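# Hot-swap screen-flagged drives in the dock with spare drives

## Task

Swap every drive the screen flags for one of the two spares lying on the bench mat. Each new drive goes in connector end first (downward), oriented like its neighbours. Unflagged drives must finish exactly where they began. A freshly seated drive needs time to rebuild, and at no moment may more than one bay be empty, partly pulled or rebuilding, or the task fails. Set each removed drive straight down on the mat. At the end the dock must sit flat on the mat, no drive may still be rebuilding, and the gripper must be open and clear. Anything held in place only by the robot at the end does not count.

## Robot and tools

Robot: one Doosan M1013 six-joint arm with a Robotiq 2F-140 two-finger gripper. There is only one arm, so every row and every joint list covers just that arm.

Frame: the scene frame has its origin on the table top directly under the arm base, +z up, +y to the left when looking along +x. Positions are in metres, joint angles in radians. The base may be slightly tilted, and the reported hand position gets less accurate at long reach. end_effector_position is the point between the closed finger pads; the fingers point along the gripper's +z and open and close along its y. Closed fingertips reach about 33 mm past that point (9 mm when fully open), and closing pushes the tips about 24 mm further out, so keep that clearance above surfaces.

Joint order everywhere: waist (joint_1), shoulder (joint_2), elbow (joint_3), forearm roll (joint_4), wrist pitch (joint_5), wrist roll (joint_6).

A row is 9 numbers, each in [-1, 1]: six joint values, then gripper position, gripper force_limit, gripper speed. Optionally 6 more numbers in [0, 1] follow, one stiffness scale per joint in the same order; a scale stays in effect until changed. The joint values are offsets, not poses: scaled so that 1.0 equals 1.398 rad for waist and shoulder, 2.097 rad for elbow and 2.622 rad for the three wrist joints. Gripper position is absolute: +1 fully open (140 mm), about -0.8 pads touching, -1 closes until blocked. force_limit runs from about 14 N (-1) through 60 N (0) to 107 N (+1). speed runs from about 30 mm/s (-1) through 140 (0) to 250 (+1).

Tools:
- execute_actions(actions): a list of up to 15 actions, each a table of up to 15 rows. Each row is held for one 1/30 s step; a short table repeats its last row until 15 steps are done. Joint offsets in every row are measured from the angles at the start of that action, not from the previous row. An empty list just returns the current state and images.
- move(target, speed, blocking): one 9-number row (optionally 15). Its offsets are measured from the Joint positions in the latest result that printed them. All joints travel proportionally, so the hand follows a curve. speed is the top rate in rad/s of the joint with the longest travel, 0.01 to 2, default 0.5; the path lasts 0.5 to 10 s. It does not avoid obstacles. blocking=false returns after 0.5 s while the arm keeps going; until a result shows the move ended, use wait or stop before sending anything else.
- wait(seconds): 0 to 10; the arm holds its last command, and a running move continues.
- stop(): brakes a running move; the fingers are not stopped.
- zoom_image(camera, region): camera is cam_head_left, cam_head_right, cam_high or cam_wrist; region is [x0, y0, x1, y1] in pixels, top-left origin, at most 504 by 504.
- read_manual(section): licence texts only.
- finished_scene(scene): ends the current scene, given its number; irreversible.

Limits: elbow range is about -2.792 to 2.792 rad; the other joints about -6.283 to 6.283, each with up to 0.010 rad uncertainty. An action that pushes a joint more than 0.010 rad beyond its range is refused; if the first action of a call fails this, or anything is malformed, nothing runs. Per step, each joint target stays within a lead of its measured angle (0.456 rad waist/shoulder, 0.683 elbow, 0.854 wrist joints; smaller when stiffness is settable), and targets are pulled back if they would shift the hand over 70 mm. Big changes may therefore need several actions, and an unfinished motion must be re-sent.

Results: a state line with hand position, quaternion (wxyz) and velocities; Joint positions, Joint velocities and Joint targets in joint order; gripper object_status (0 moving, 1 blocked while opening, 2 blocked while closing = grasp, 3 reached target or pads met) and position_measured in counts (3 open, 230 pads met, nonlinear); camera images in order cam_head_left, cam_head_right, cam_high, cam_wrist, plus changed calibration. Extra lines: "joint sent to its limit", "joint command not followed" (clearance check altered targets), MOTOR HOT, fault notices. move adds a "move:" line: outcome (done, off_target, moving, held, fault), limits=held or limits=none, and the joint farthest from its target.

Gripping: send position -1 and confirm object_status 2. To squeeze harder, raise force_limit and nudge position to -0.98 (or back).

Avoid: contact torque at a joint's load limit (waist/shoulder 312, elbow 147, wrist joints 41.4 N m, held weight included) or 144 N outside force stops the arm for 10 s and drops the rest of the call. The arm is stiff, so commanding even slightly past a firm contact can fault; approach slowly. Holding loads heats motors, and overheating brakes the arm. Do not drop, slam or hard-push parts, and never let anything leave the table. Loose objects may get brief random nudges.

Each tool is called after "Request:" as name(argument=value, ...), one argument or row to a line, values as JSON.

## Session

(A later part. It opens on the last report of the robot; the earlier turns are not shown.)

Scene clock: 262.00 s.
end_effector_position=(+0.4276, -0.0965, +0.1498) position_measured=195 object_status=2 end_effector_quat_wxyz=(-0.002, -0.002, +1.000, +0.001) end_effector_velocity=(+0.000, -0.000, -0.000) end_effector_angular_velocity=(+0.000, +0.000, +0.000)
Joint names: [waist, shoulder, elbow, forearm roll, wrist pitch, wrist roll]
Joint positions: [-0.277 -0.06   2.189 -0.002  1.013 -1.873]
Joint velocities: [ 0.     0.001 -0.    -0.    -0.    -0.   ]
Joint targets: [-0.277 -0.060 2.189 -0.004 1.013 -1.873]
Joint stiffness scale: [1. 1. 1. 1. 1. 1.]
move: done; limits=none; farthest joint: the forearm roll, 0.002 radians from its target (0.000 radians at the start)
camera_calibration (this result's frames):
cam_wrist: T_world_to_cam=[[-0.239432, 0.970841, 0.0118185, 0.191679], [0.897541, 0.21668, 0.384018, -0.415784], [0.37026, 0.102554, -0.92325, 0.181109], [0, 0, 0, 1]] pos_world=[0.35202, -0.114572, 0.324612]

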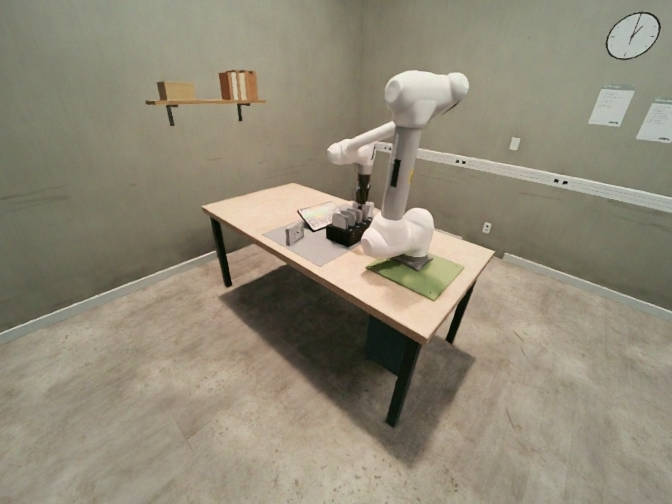

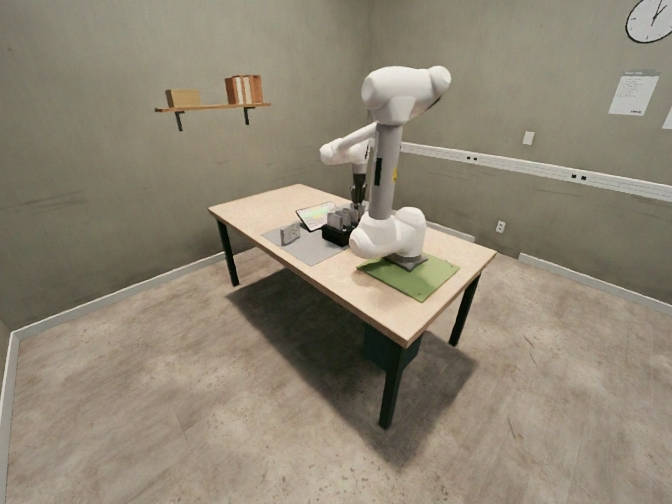

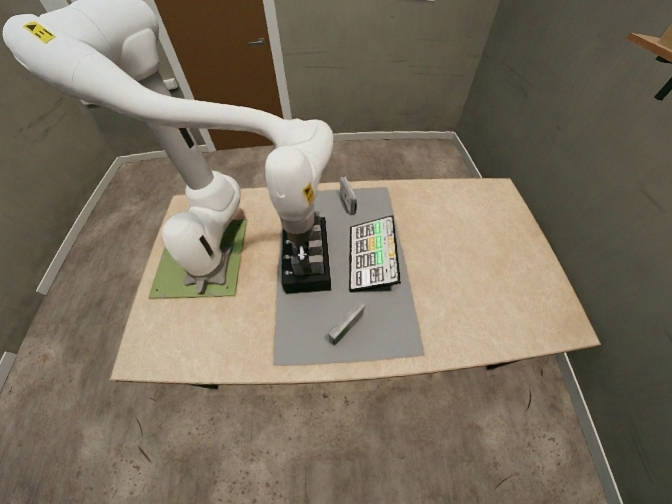

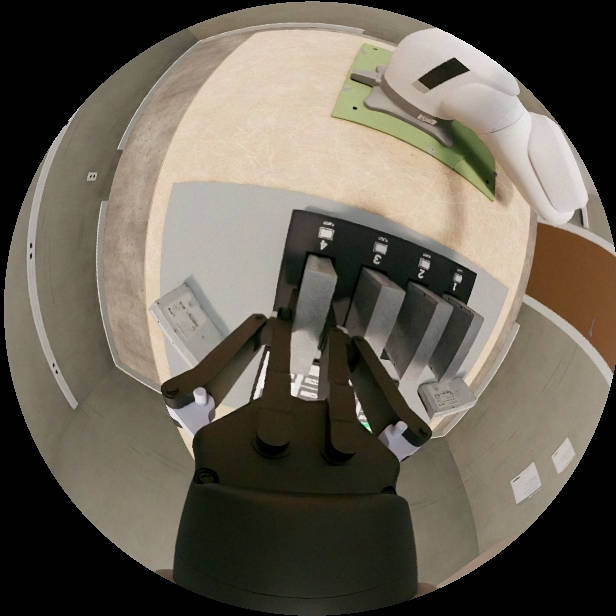

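Request:
move(
  target=[0, -0.0674, -0.0773, 0, 0.0956, 0, -1, 0.3, 0.5],
  speed=0.4,
)

Scene clock: 268.00 s.
end_effector_position=(+0.4309, -0.0975, +0.2702) position_measured=195 object_status=2 end_effector_quat_wxyz=(-0.001, -0.002, +1.000, +0.001) end_effector_velocity=(-0.000, +0.000, -0.000) end_effector_angular_velocity=(+0.001, +0.003, +0.000)
Joint names: [waist, shoulder, elbow, forearm roll, wrist pitch, wrist roll]
Joint positions: [-0.277 -0.151  2.03  -0.001  1.262 -1.873]
Joint velocities: [-0.     0.001 -0.001  0.     0.002 -0.   ]
Joint targets: [-0.277 -0.154 2.027 -0.002 1.264 -1.873]
Joint stiffness scale: [1. 1. 1. 1. 1. 1.]
move: done; limits=none; farthest joint: the shoulder, 0.004 radians from its target (0.094 radians at the start)
camera_calibration (this result's frames):
cam_wrist: T_world_to_cam=[[-0.238674, 0.971029, 0.0117559, 0.191763], [0.897059, 0.215824, 0.385624, -0.465149], [0.371915, 0.102584, -0.922581, 0.290236], [0, 0, 0, 1]] pos_world=[0.355091, -0.11559, 0.444885]

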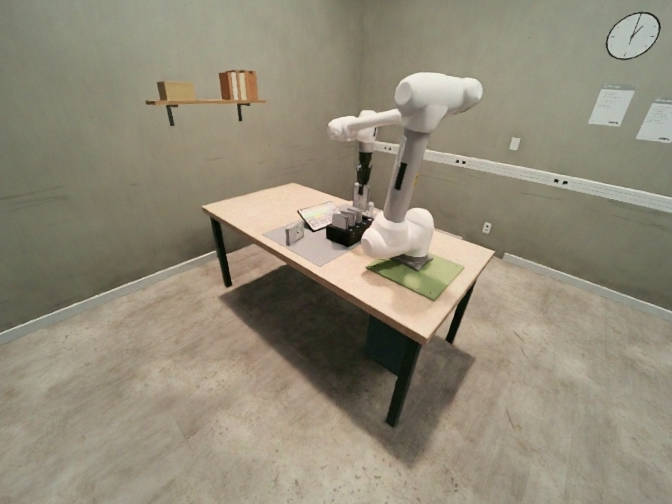

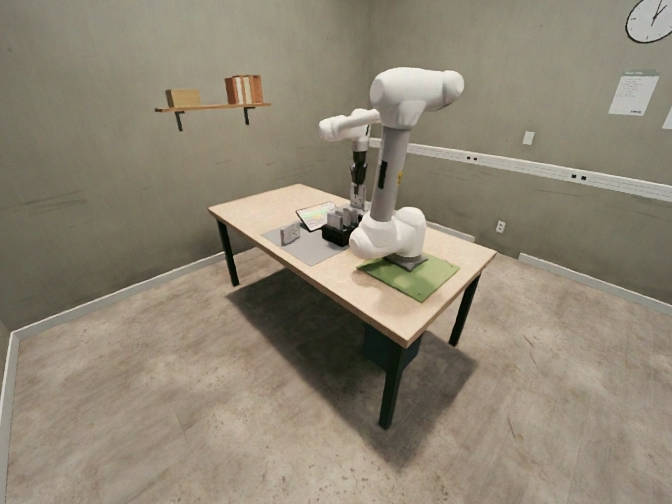

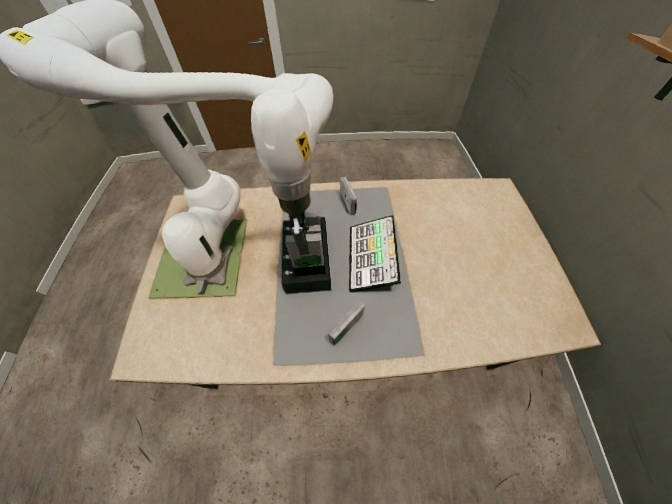

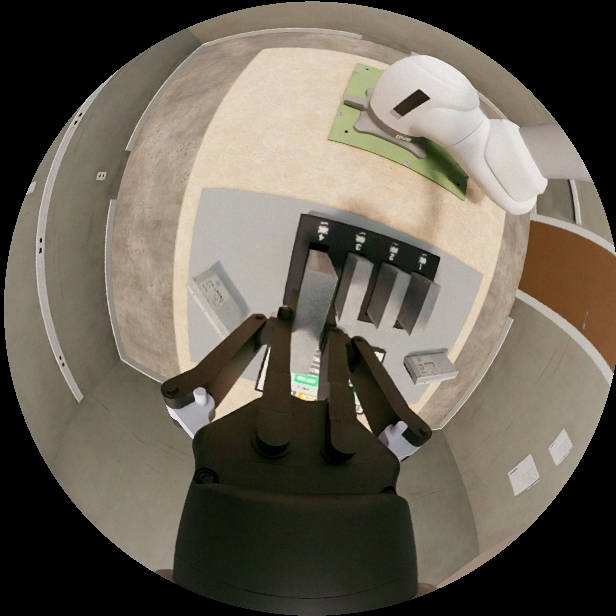

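Request:
move(
  target=[-0.2447, 0.0704, 0.0606, 0, -0.0842, -0.1319, -1, 0.3, 0.5],
  speed=0.6,
)

Scene clock: 291.23 s.
end_effector_position=(+0.3813, -0.2396, +0.1644) position_measured=195 object_status=2 end_effector_quat_wxyz=(-0.001, -0.001, +1.000, +0.001) end_effector_velocity=(-0.000, -0.001, +0.000) end_effector_angular_velocity=(-0.002, -0.002, +0.001)
Joint names: [waist, shoulder, elbow, forearm roll, wrist pitch, wrist roll]
Joint positions: [-0.615 -0.056  2.154 -0.001  1.043 -2.21 ]
Joint velocities: [-0.001 -0.001  0.001 -0.    -0.002 -0.002]
Joint targets: [-0.619 -0.052 2.157 -0.001 1.041 -2.219]
Joint stiffness scale: [1. 1. 1. 1. 1. 1.]
move: done; limits=none; farthest joint: the wrist roll, 0.008 radians from its target (0.345 radians at the start)
camera_calibration (this result's frames):
cam_wrist: T_world_to_cam=[[-0.237592, 0.971287, 0.0123555, 0.318653], [0.897539, 0.214652, 0.38516, -0.349496], [0.371449, 0.1026, -0.922767, 0.225858], [0, 0, 0, 1]] pos_world=[0.305501, -0.257656, 0.33909]

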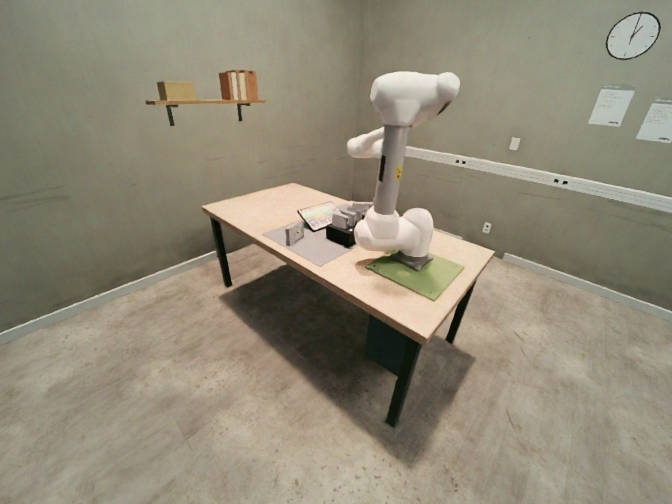

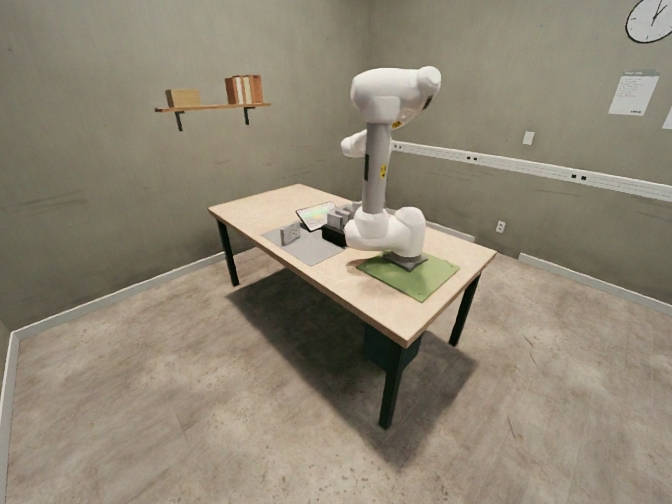

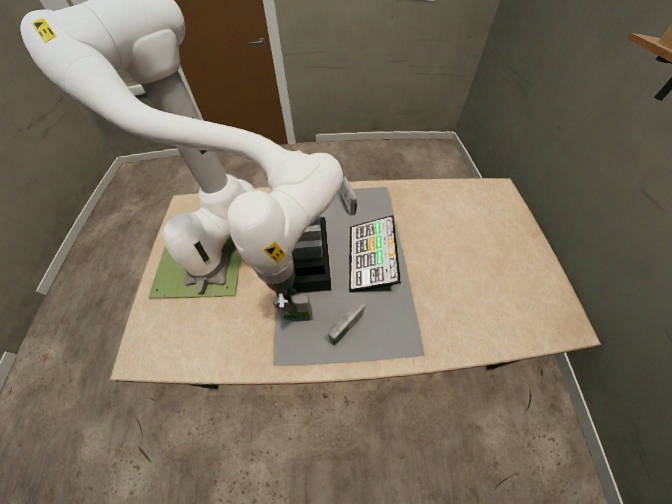

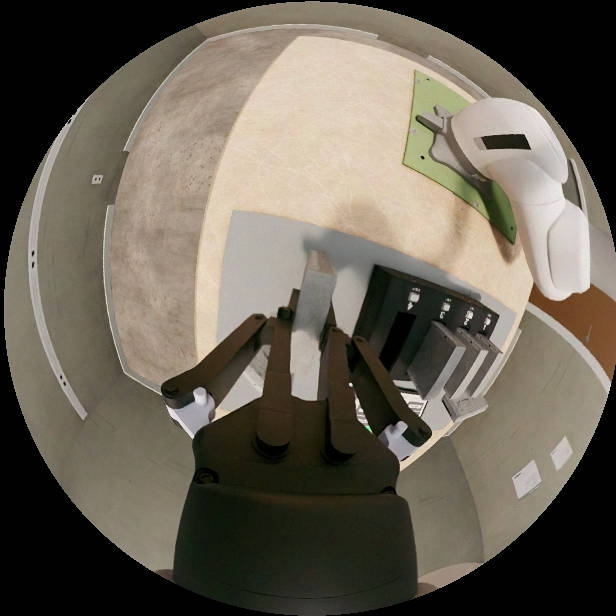

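Request:
move(
  target=[0, 0.0243, 0.0195, 0, -0.0286, 0, -1, 0.3, 0.5, 1, 0.3, 0.3, 1, 0.3, 1],
  speed=0.15,
)

Scene clock: 300.53 s.
end_effector_position=(+0.3831, -0.2410, +0.1395) position_measured=195 object_status=2 end_effector_quat_wxyz=(+0.004, -0.002, +1.000, -0.003) end_effector_velocity=(+0.001, -0.001, +0.000) end_effector_angular_velocity=(-0.002, -0.003, -0.000)
Joint names: [waist, shoulder, elbow, forearm roll, wrist pitch, wrist roll]
Joint positions: [-0.615 -0.034  2.186 -0.001  0.976 -2.211]
Joint velocities: [-0.     0.    -0.    -0.    -0.003  0.   ]
Joint targets: [-0.615 -0.022 2.195 -0.001 0.968 -2.210]
Joint stiffness scale: [1.  0.3 0.3 1.  0.3 1. ]
move: off_target; limits=none; farthest joint: the shoulder, 0.012 radians from its target (0.034 radians at the start)
camera_calibration (this result's frames):
cam_wrist: T_world_to_cam=[[-0.237839, 0.971303, 0.00187718, 0.322315], [0.893225, 0.21796, 0.393245, -0.339979], [0.381551, 0.0952058, -0.919432, 0.196265], [0, 0, 0, 1]] pos_world=[0.305452, -0.257649, 0.313542]

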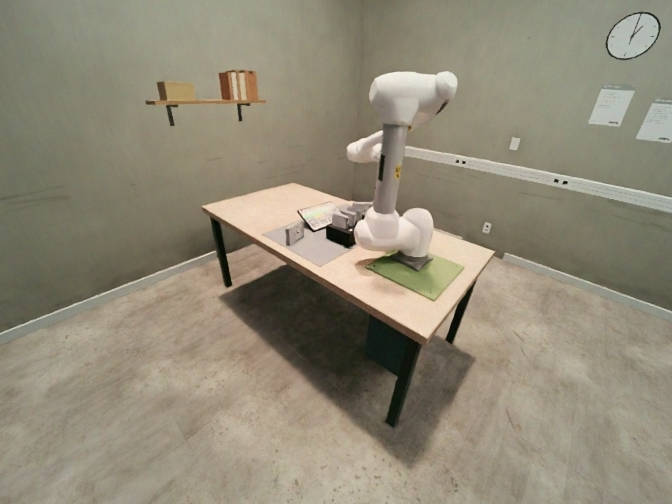

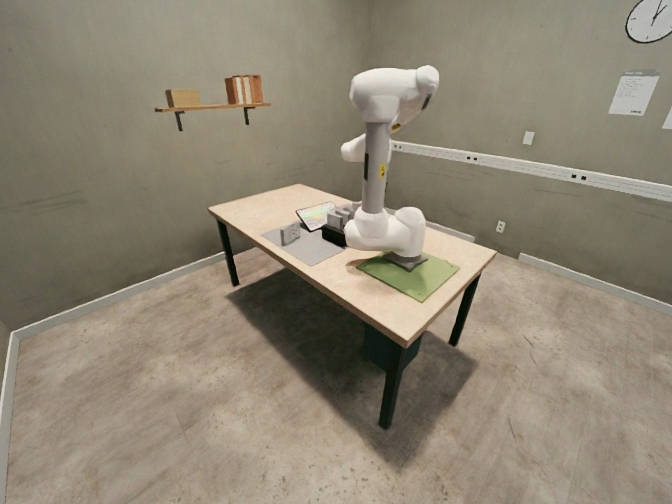

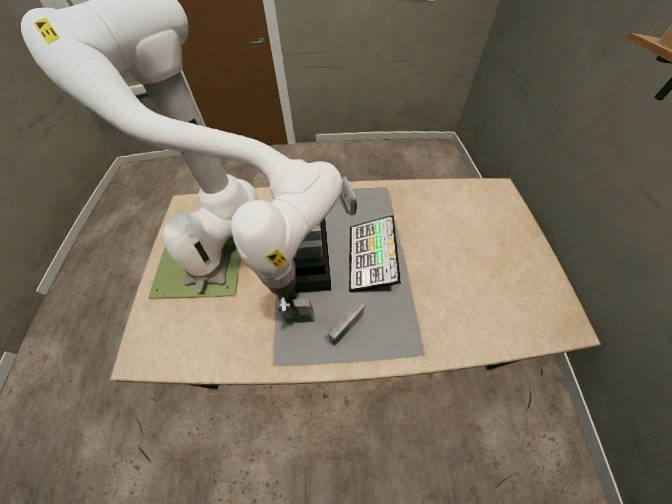

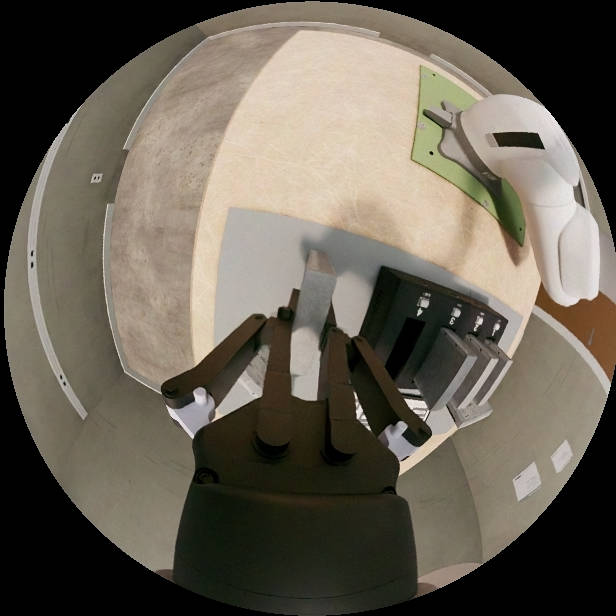

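Request:
move(
  target=[0, 0.0243, 0.0165, 0, -0.022, 0, -1, 0.3, 0.5, 1, 0.3, 0.3, 1, 0.3, 1],
  speed=0.15,
)

Scene clock: 306.10 s.
end_effector_position=(+0.3852, -0.2420, +0.1256) position_measured=195 object_status=2 end_effector_quat_wxyz=(+0.008, -0.001, +1.000, -0.005) end_effector_velocity=(-0.000, +0.000, -0.001) end_effector_angular_velocity=(+0.001, +0.001, -0.000)
Joint names: [waist, shoulder, elbow, forearm roll, wrist pitch, wrist roll]
Joint positions: [-0.615 -0.019  2.202  0.001  0.936 -2.211]
Joint velocities: [ 0.     0.001  0.001 -0.    -0.     0.   ]
Joint targets: [-0.615 0.000 2.220 -0.001 0.918 -2.211]
Joint stiffness scale: [1.  0.3 0.3 1.  0.3 1. ]
move: off_target; limits=none; farthest joint: the shoulder, 0.019 radians from its target (0.034 radians at the start)
camera_calibration (this result's frames):
cam_wrist: T_world_to_cam=[[-0.237084, 0.971479, -0.00432613, 0.324407], [0.890267, 0.219043, 0.399305, -0.335474], [0.388864, 0.0908176, -0.916808, 0.178522], [0, 0, 0, 1]] pos_world=[0.306153, -0.257884, 0.29903]

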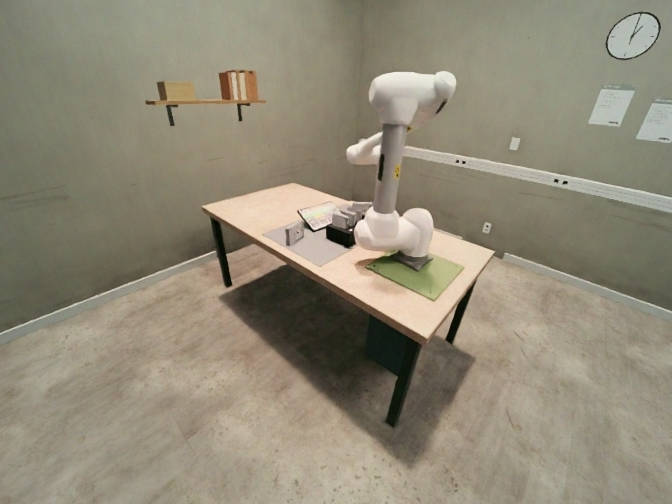

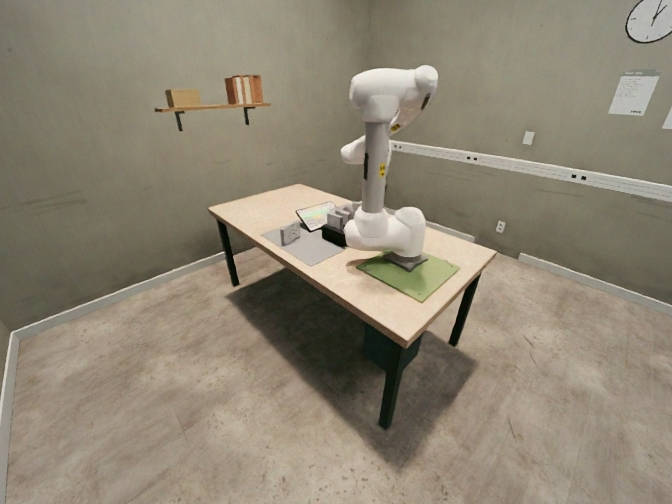

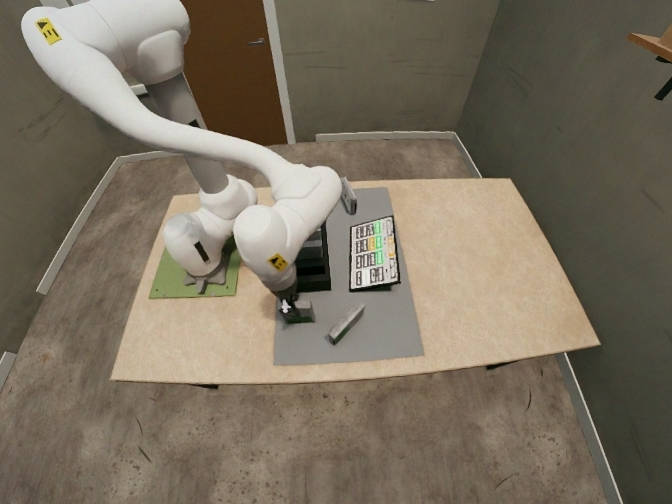

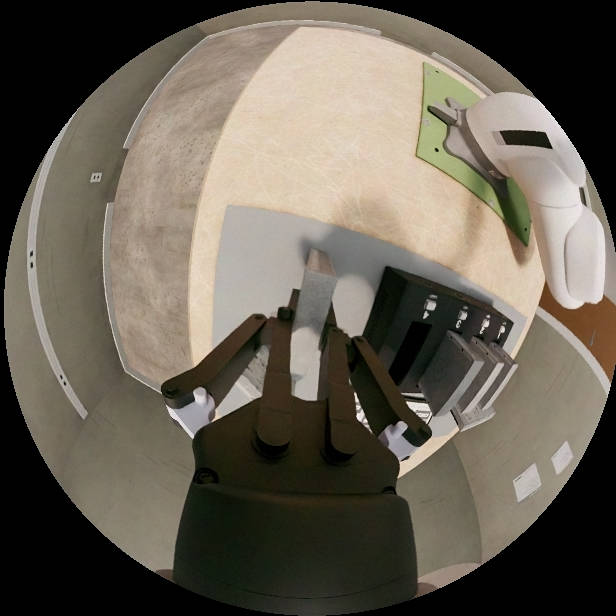

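Request:
move(
  target=[0, 0, 0, 0, 0, 0, -0.05, 0.3, 1, 1, 1, 1, 1, 1, 1],
)

Request:
move(
  target=[0, -0.0486, -0.039, 0, 0.0572, 0, -0.05, 0.3, 1],
  speed=0.6,
)

Scene clock: 367.20 s.
end_effector_position=(+0.3857, -0.2424, +0.1265) position_measured=135 object_status=3 end_effector_quat_wxyz=(+0.009, -0.001, +1.000, -0.005) end_effector_velocity=(+0.000, -0.000, -0.000) end_effector_angular_velocity=(+0.000, +0.000, +0.000)
Joint names: [waist, shoulder, elbow, forearm roll, wrist pitch, wrist roll]
Joint positions: [-0.615 -0.02   2.201  0.001  0.937 -2.211]
Joint velocities: [ 0.     0.001 -0.001 -0.    -0.    -0.   ]
Joint targets: [-0.615 -0.019 2.202 0.001 0.936 -2.211]
Joint stiffness scale: [1. 1. 1. 1. 1. 1.]
move: done; limits=none; farthest joint: the shoulder, 0.001 radians from its target (0.000 radians at the start)
camera_calibration (this result's frames):
cam_wrist: T_world_to_cam=[[-0.237075, 0.971478, -0.00506952, 0.324942], [0.889954, 0.219267, 0.399881, -0.336085], [0.389587, 0.0902901, -0.916553, 0.178796], [0, 0, 0, 1]] pos_world=[0.306479, -0.258125, 0.299917]

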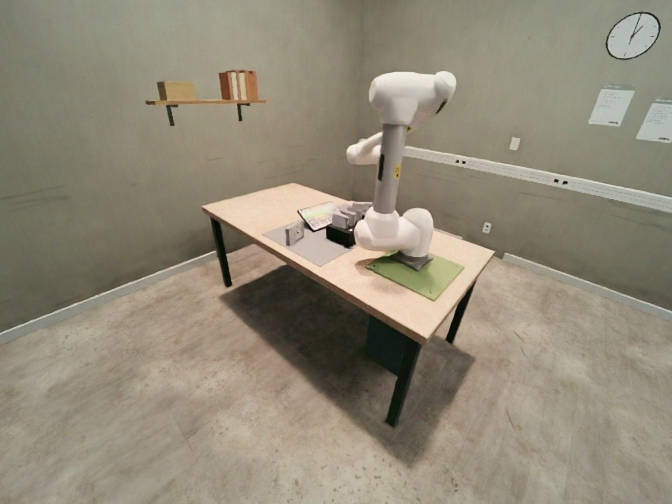

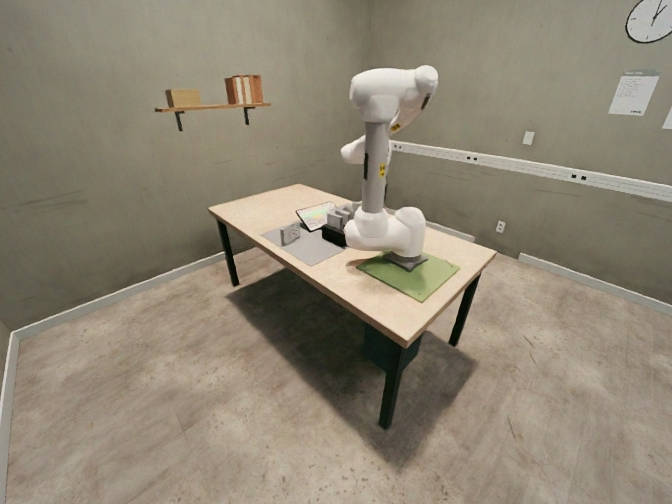

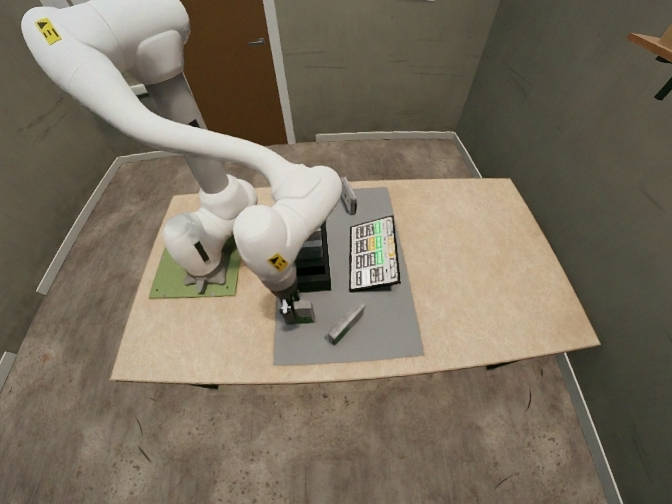

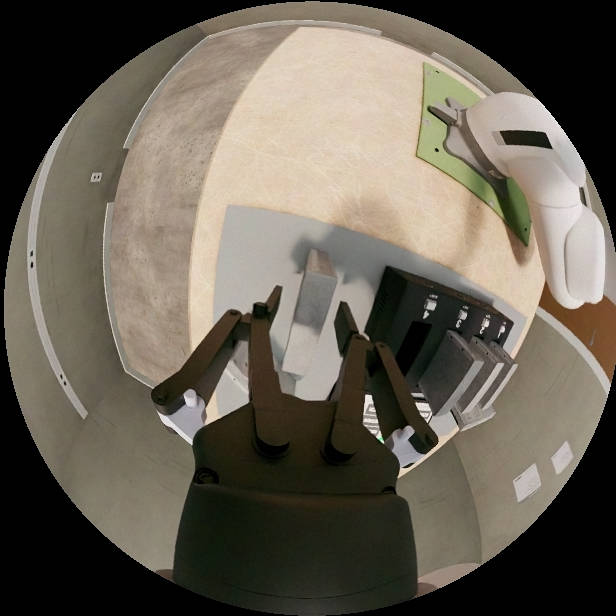

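Scene clock: 368.17 s.
end_effector_position=(+0.3856, -0.2424, +0.1930) position_measured=135 object_status=3 end_effector_quat_wxyz=(+0.007, -0.001, +1.000, -0.004) end_effector_velocity=(-0.001, +0.000, +0.000) end_effector_angular_velocity=(+0.001, +0.001, -0.000)
Joint names: [waist, shoulder, elbow, forearm roll, wrist pitch, wrist roll]
Joint positions: [-0.615 -0.084  2.122  0.001  1.085 -2.211]
Joint velocities: [-0.    -0.    -0.     0.     0.002  0.   ]
Joint targets: [-0.615 -0.088 2.119 0.001 1.087 -2.211]
Joint stiffness scale: [1. 1. 1. 1. 1. 1.]
move: done; limits=none; farthest joint: the shoulder, 0.004 radians from its target (0.068 radians at the start)
camera_calibration (this result's frames):
cam_wrist: T_world_to_cam=[[-0.237173, 0.971466, -0.00160812, 0.324653], [0.891352, 0.218272, 0.397302, -0.362895], [0.386317, 0.0927961, -0.917686, 0.241846], [0, 0, 0, 1]] pos_world=[0.307038, -0.258622, 0.36664]

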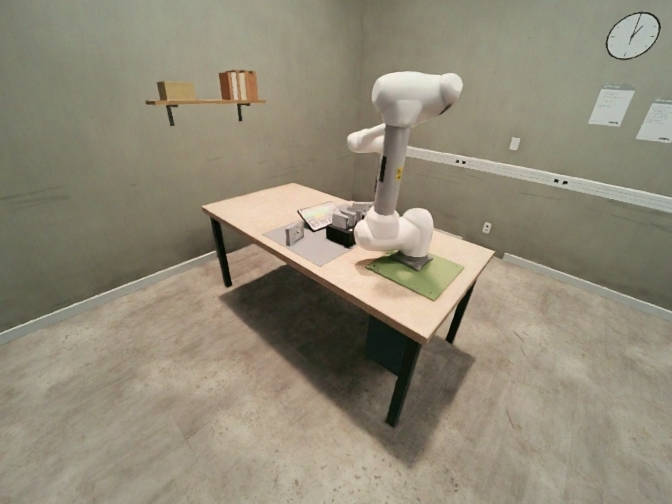

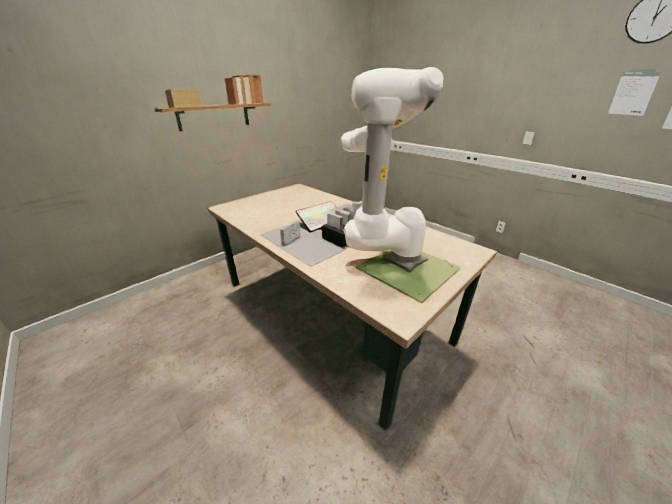

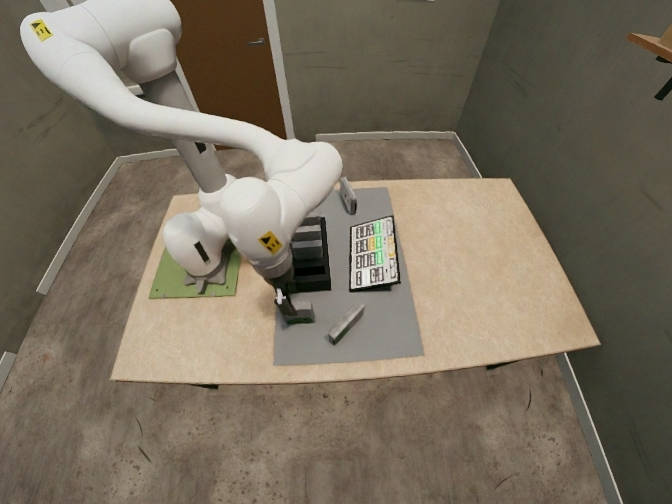

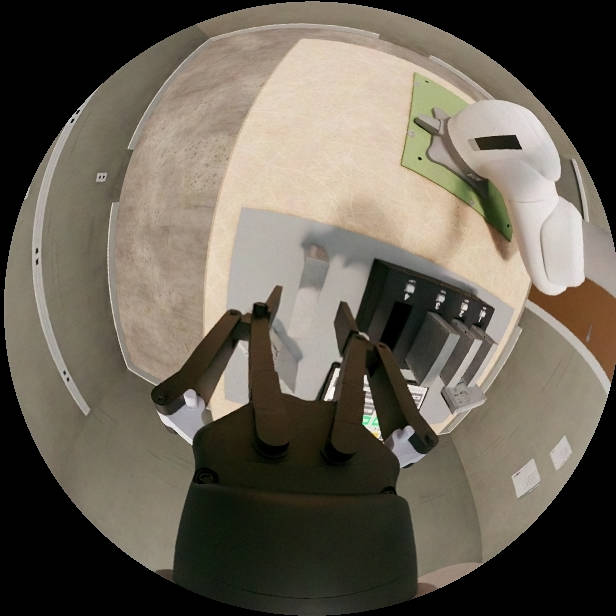

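Request:
move(
  target=[0.3426, 0.4089, -0.2133, -0.2304, 0.1713, -0.0355, -0.05, 0.3, 1],
  speed=0.8,
)

Scene clock: 386.10 s.
end_effector_position=(+0.5787, -0.2501, +0.1613) position_measured=135 object_status=3 end_effector_quat_wxyz=(-0.356, -0.344, +0.858, -0.141) end_effector_velocity=(+0.001, -0.000, +0.001) end_effector_angular_velocity=(-0.003, +0.000, +0.002)
Joint names: [waist, shoulder, elbow, forearm roll, wrist pitch, wrist roll]
Joint positions: [-0.14   0.484  1.677 -0.6    1.531 -2.295]
Joint velocities: [ 0.001  0.001 -0.002 -0.003  0.002 -0.   ]
Joint targets: [-0.136 0.488 1.674 -0.603 1.534 -2.304]
Joint stiffness scale: [1. 1. 1. 1. 1. 1.]
move: done; limits=none; farthest joint: the wrist roll, 0.009 radians from its target (0.094 radians at the start)
camera_calibration (this result's frames):
cam_wrist: T_world_to_cam=[[-0.785478, 0.593528, 0.175353, 0.572082], [0.50989, 0.781204, -0.360184, -0.0369664], [-0.350765, -0.193506, -0.916253, 0.493627], [0, 0, 0, 1]] pos_world=[0.641354, -0.215149, 0.338656]

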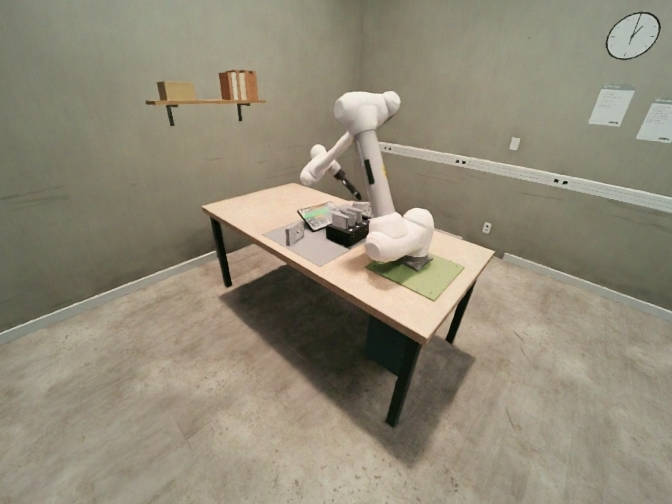

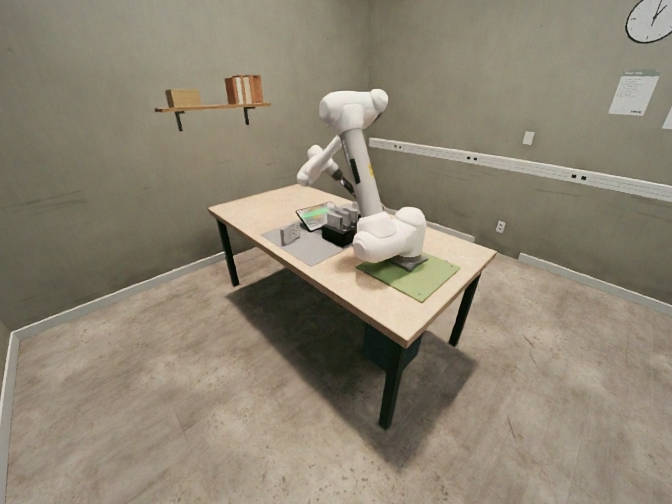

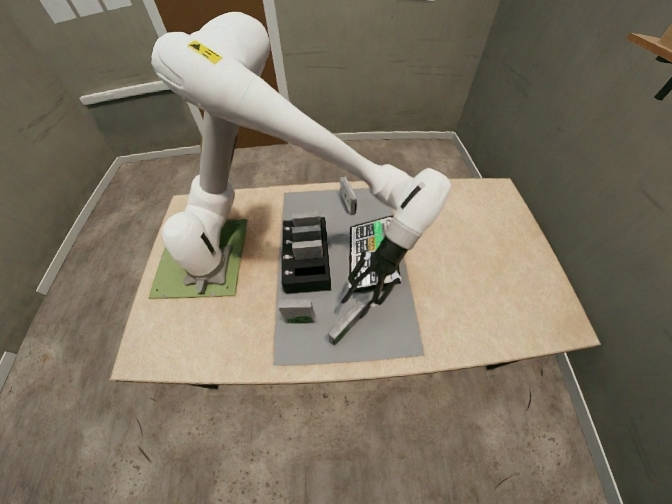

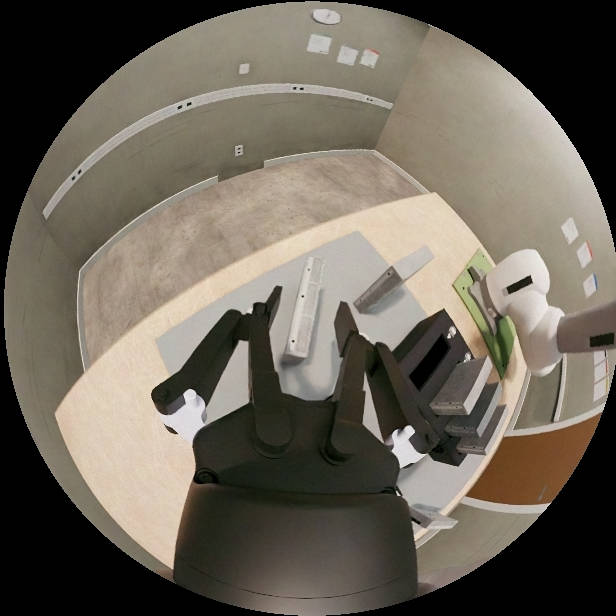

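Request:
move(
  target=[0, 0.0670, 0.0258, -0.0042, -0.0452, 0.0332, -0.05, 0.3, 1],
  speed=0.4,
)

Scene clock: 392.63 s.
end_effector_position=(+0.5782, -0.2499, +0.0711) position_measured=135 object_status=3 end_effector_quat_wxyz=(-0.356, -0.345, +0.857, -0.141) end_effector_velocity=(+0.001, -0.000, -0.000) end_effector_angular_velocity=(-0.001, -0.003, -0.001)
Joint names: [waist, shoulder, elbow, forearm roll, wrist pitch, wrist roll]
Joint positions: [-0.14   0.574  1.729 -0.608  1.415 -2.217]
Joint velocities: [ 0.     0.    -0.001  0.    -0.002  0.002]
Joint targets: [-0.140 0.577 1.732 -0.611 1.413 -2.208]
Joint stiffness scale: [1. 1. 1. 1. 1. 1.]
move: done; limits=none; farthest joint: the wrist roll, 0.009 radians from its target (0.087 radians at the start)
camera_calibration (this result's frames):
cam_wrist: T_world_to_cam=[[-0.786259, 0.592042, 0.176868, 0.58736], [0.508105, 0.782381, -0.360152, -0.0681148], [-0.351603, -0.193305, -0.915974, 0.411333], [0, 0, 0, 1]] pos_world=[0.641053, -0.214937, 0.248354]

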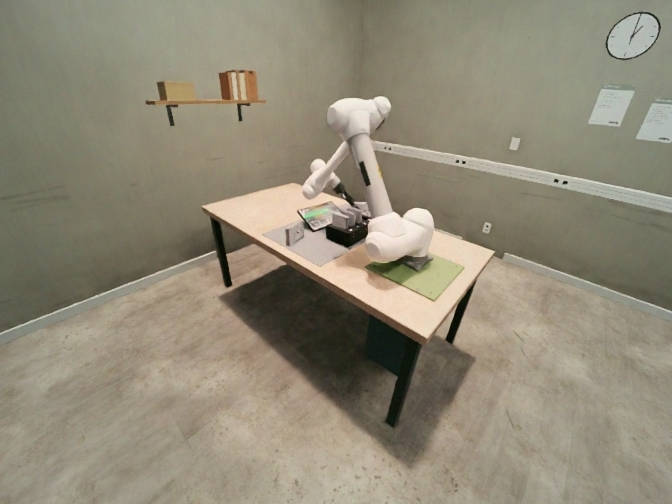

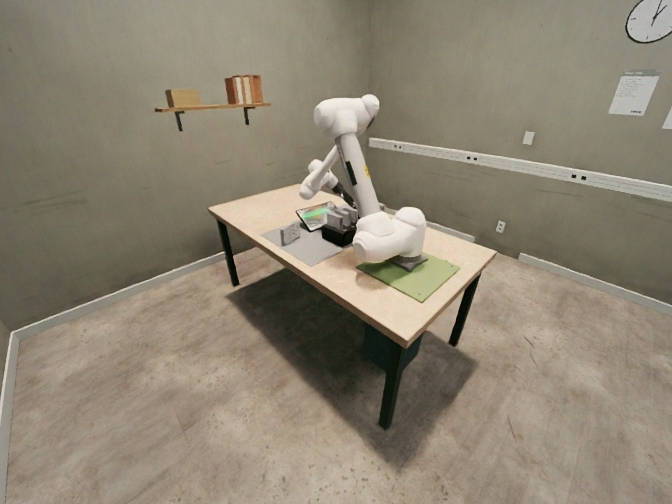

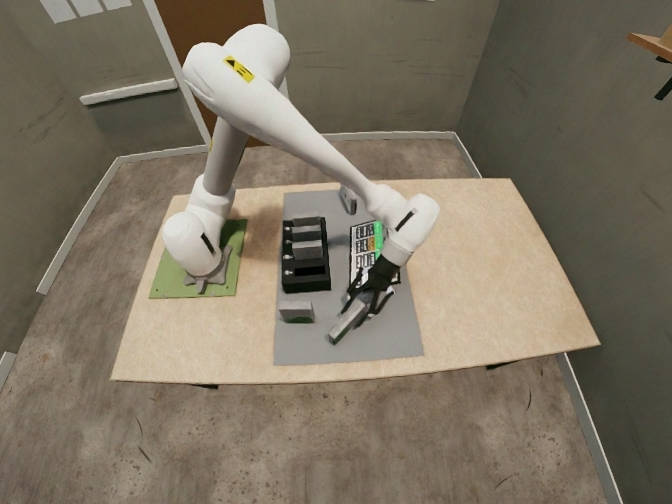

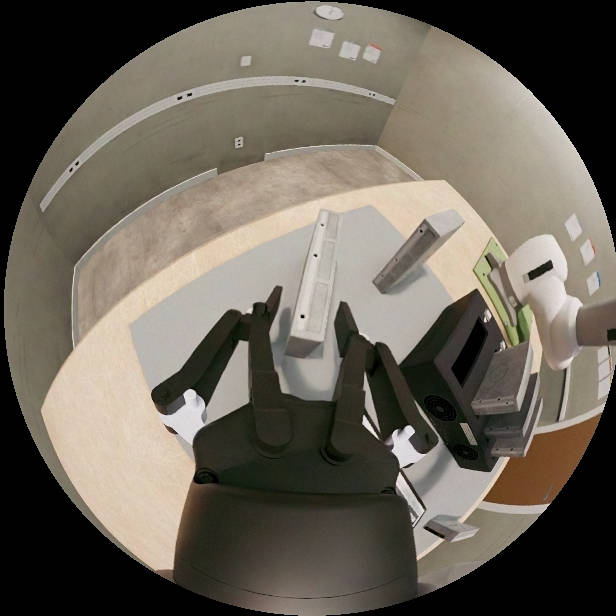

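Request:
move(
  target=[0, 0, 0, 0, 0, 0, -1, 1, 0.3],
)

Scene clock: 397.53 s.
end_effector_position=(+0.5783, -0.2499, +0.0711) position_measured=196 object_status=2 end_effector_quat_wxyz=(-0.356, -0.345, +0.857, -0.141) end_effector_velocity=(-0.001, +0.000, -0.001) end_effector_angular_velocity=(+0.000, +0.001, +0.000)
Joint names: [waist, shoulder, elbow, forearm roll, wrist pitch, wrist roll]
Joint positions: [-0.14   0.574  1.729 -0.609  1.415 -2.217]
Joint velocities: [ 0.     0.001  0.001 -0.    -0.001  0.   ]
Joint targets: [-0.140 0.574 1.729 -0.608 1.415 -2.217]
Joint stiffness scale: [1. 1. 1. 1. 1. 1.]
move: done; limits=none; farthest joint: the forearm roll, 0.001 radians from its target (0.000 radians at the start)
camera_calibration (this result's frames):
cam_wrist: T_world_to_cam=[[-0.78636, 0.592004, 0.176551, 0.587529], [0.508139, 0.782365, -0.360137, -0.0681462], [-0.35133, -0.193485, -0.916041, 0.411133], [0, 0, 0, 1]] pos_world=[0.64108, -0.214956, 0.248344]

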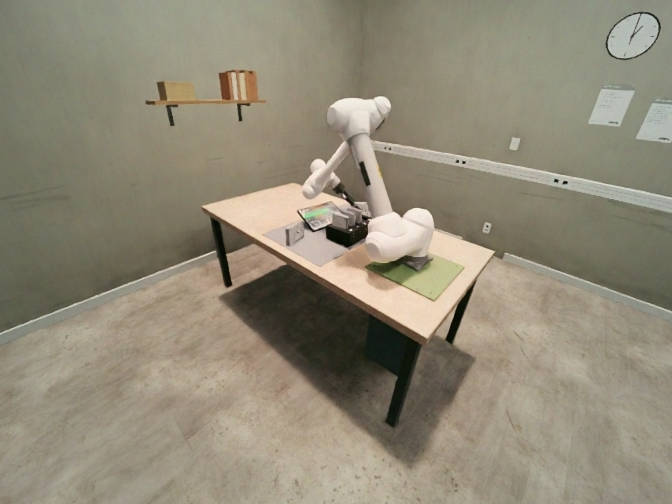

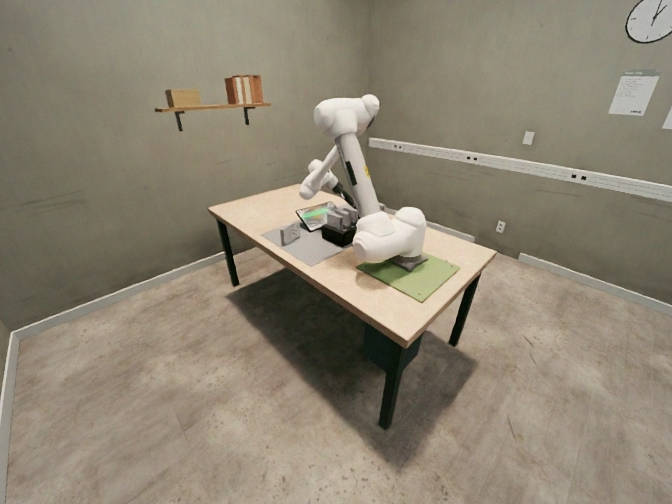

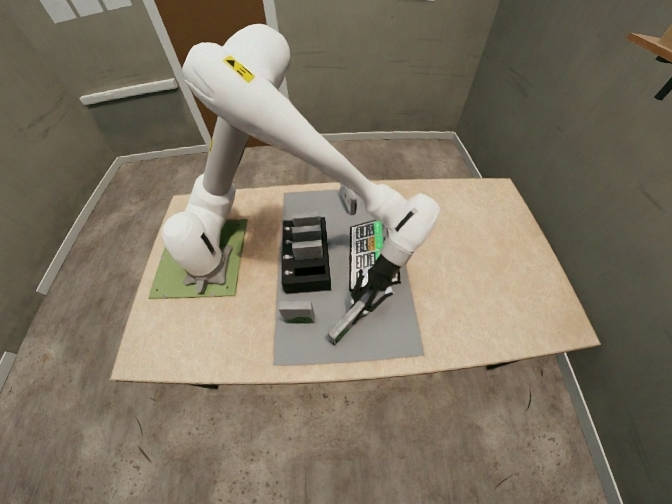

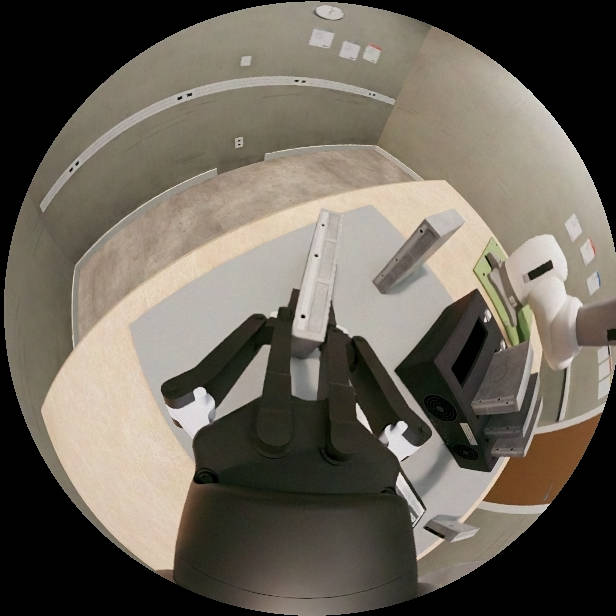

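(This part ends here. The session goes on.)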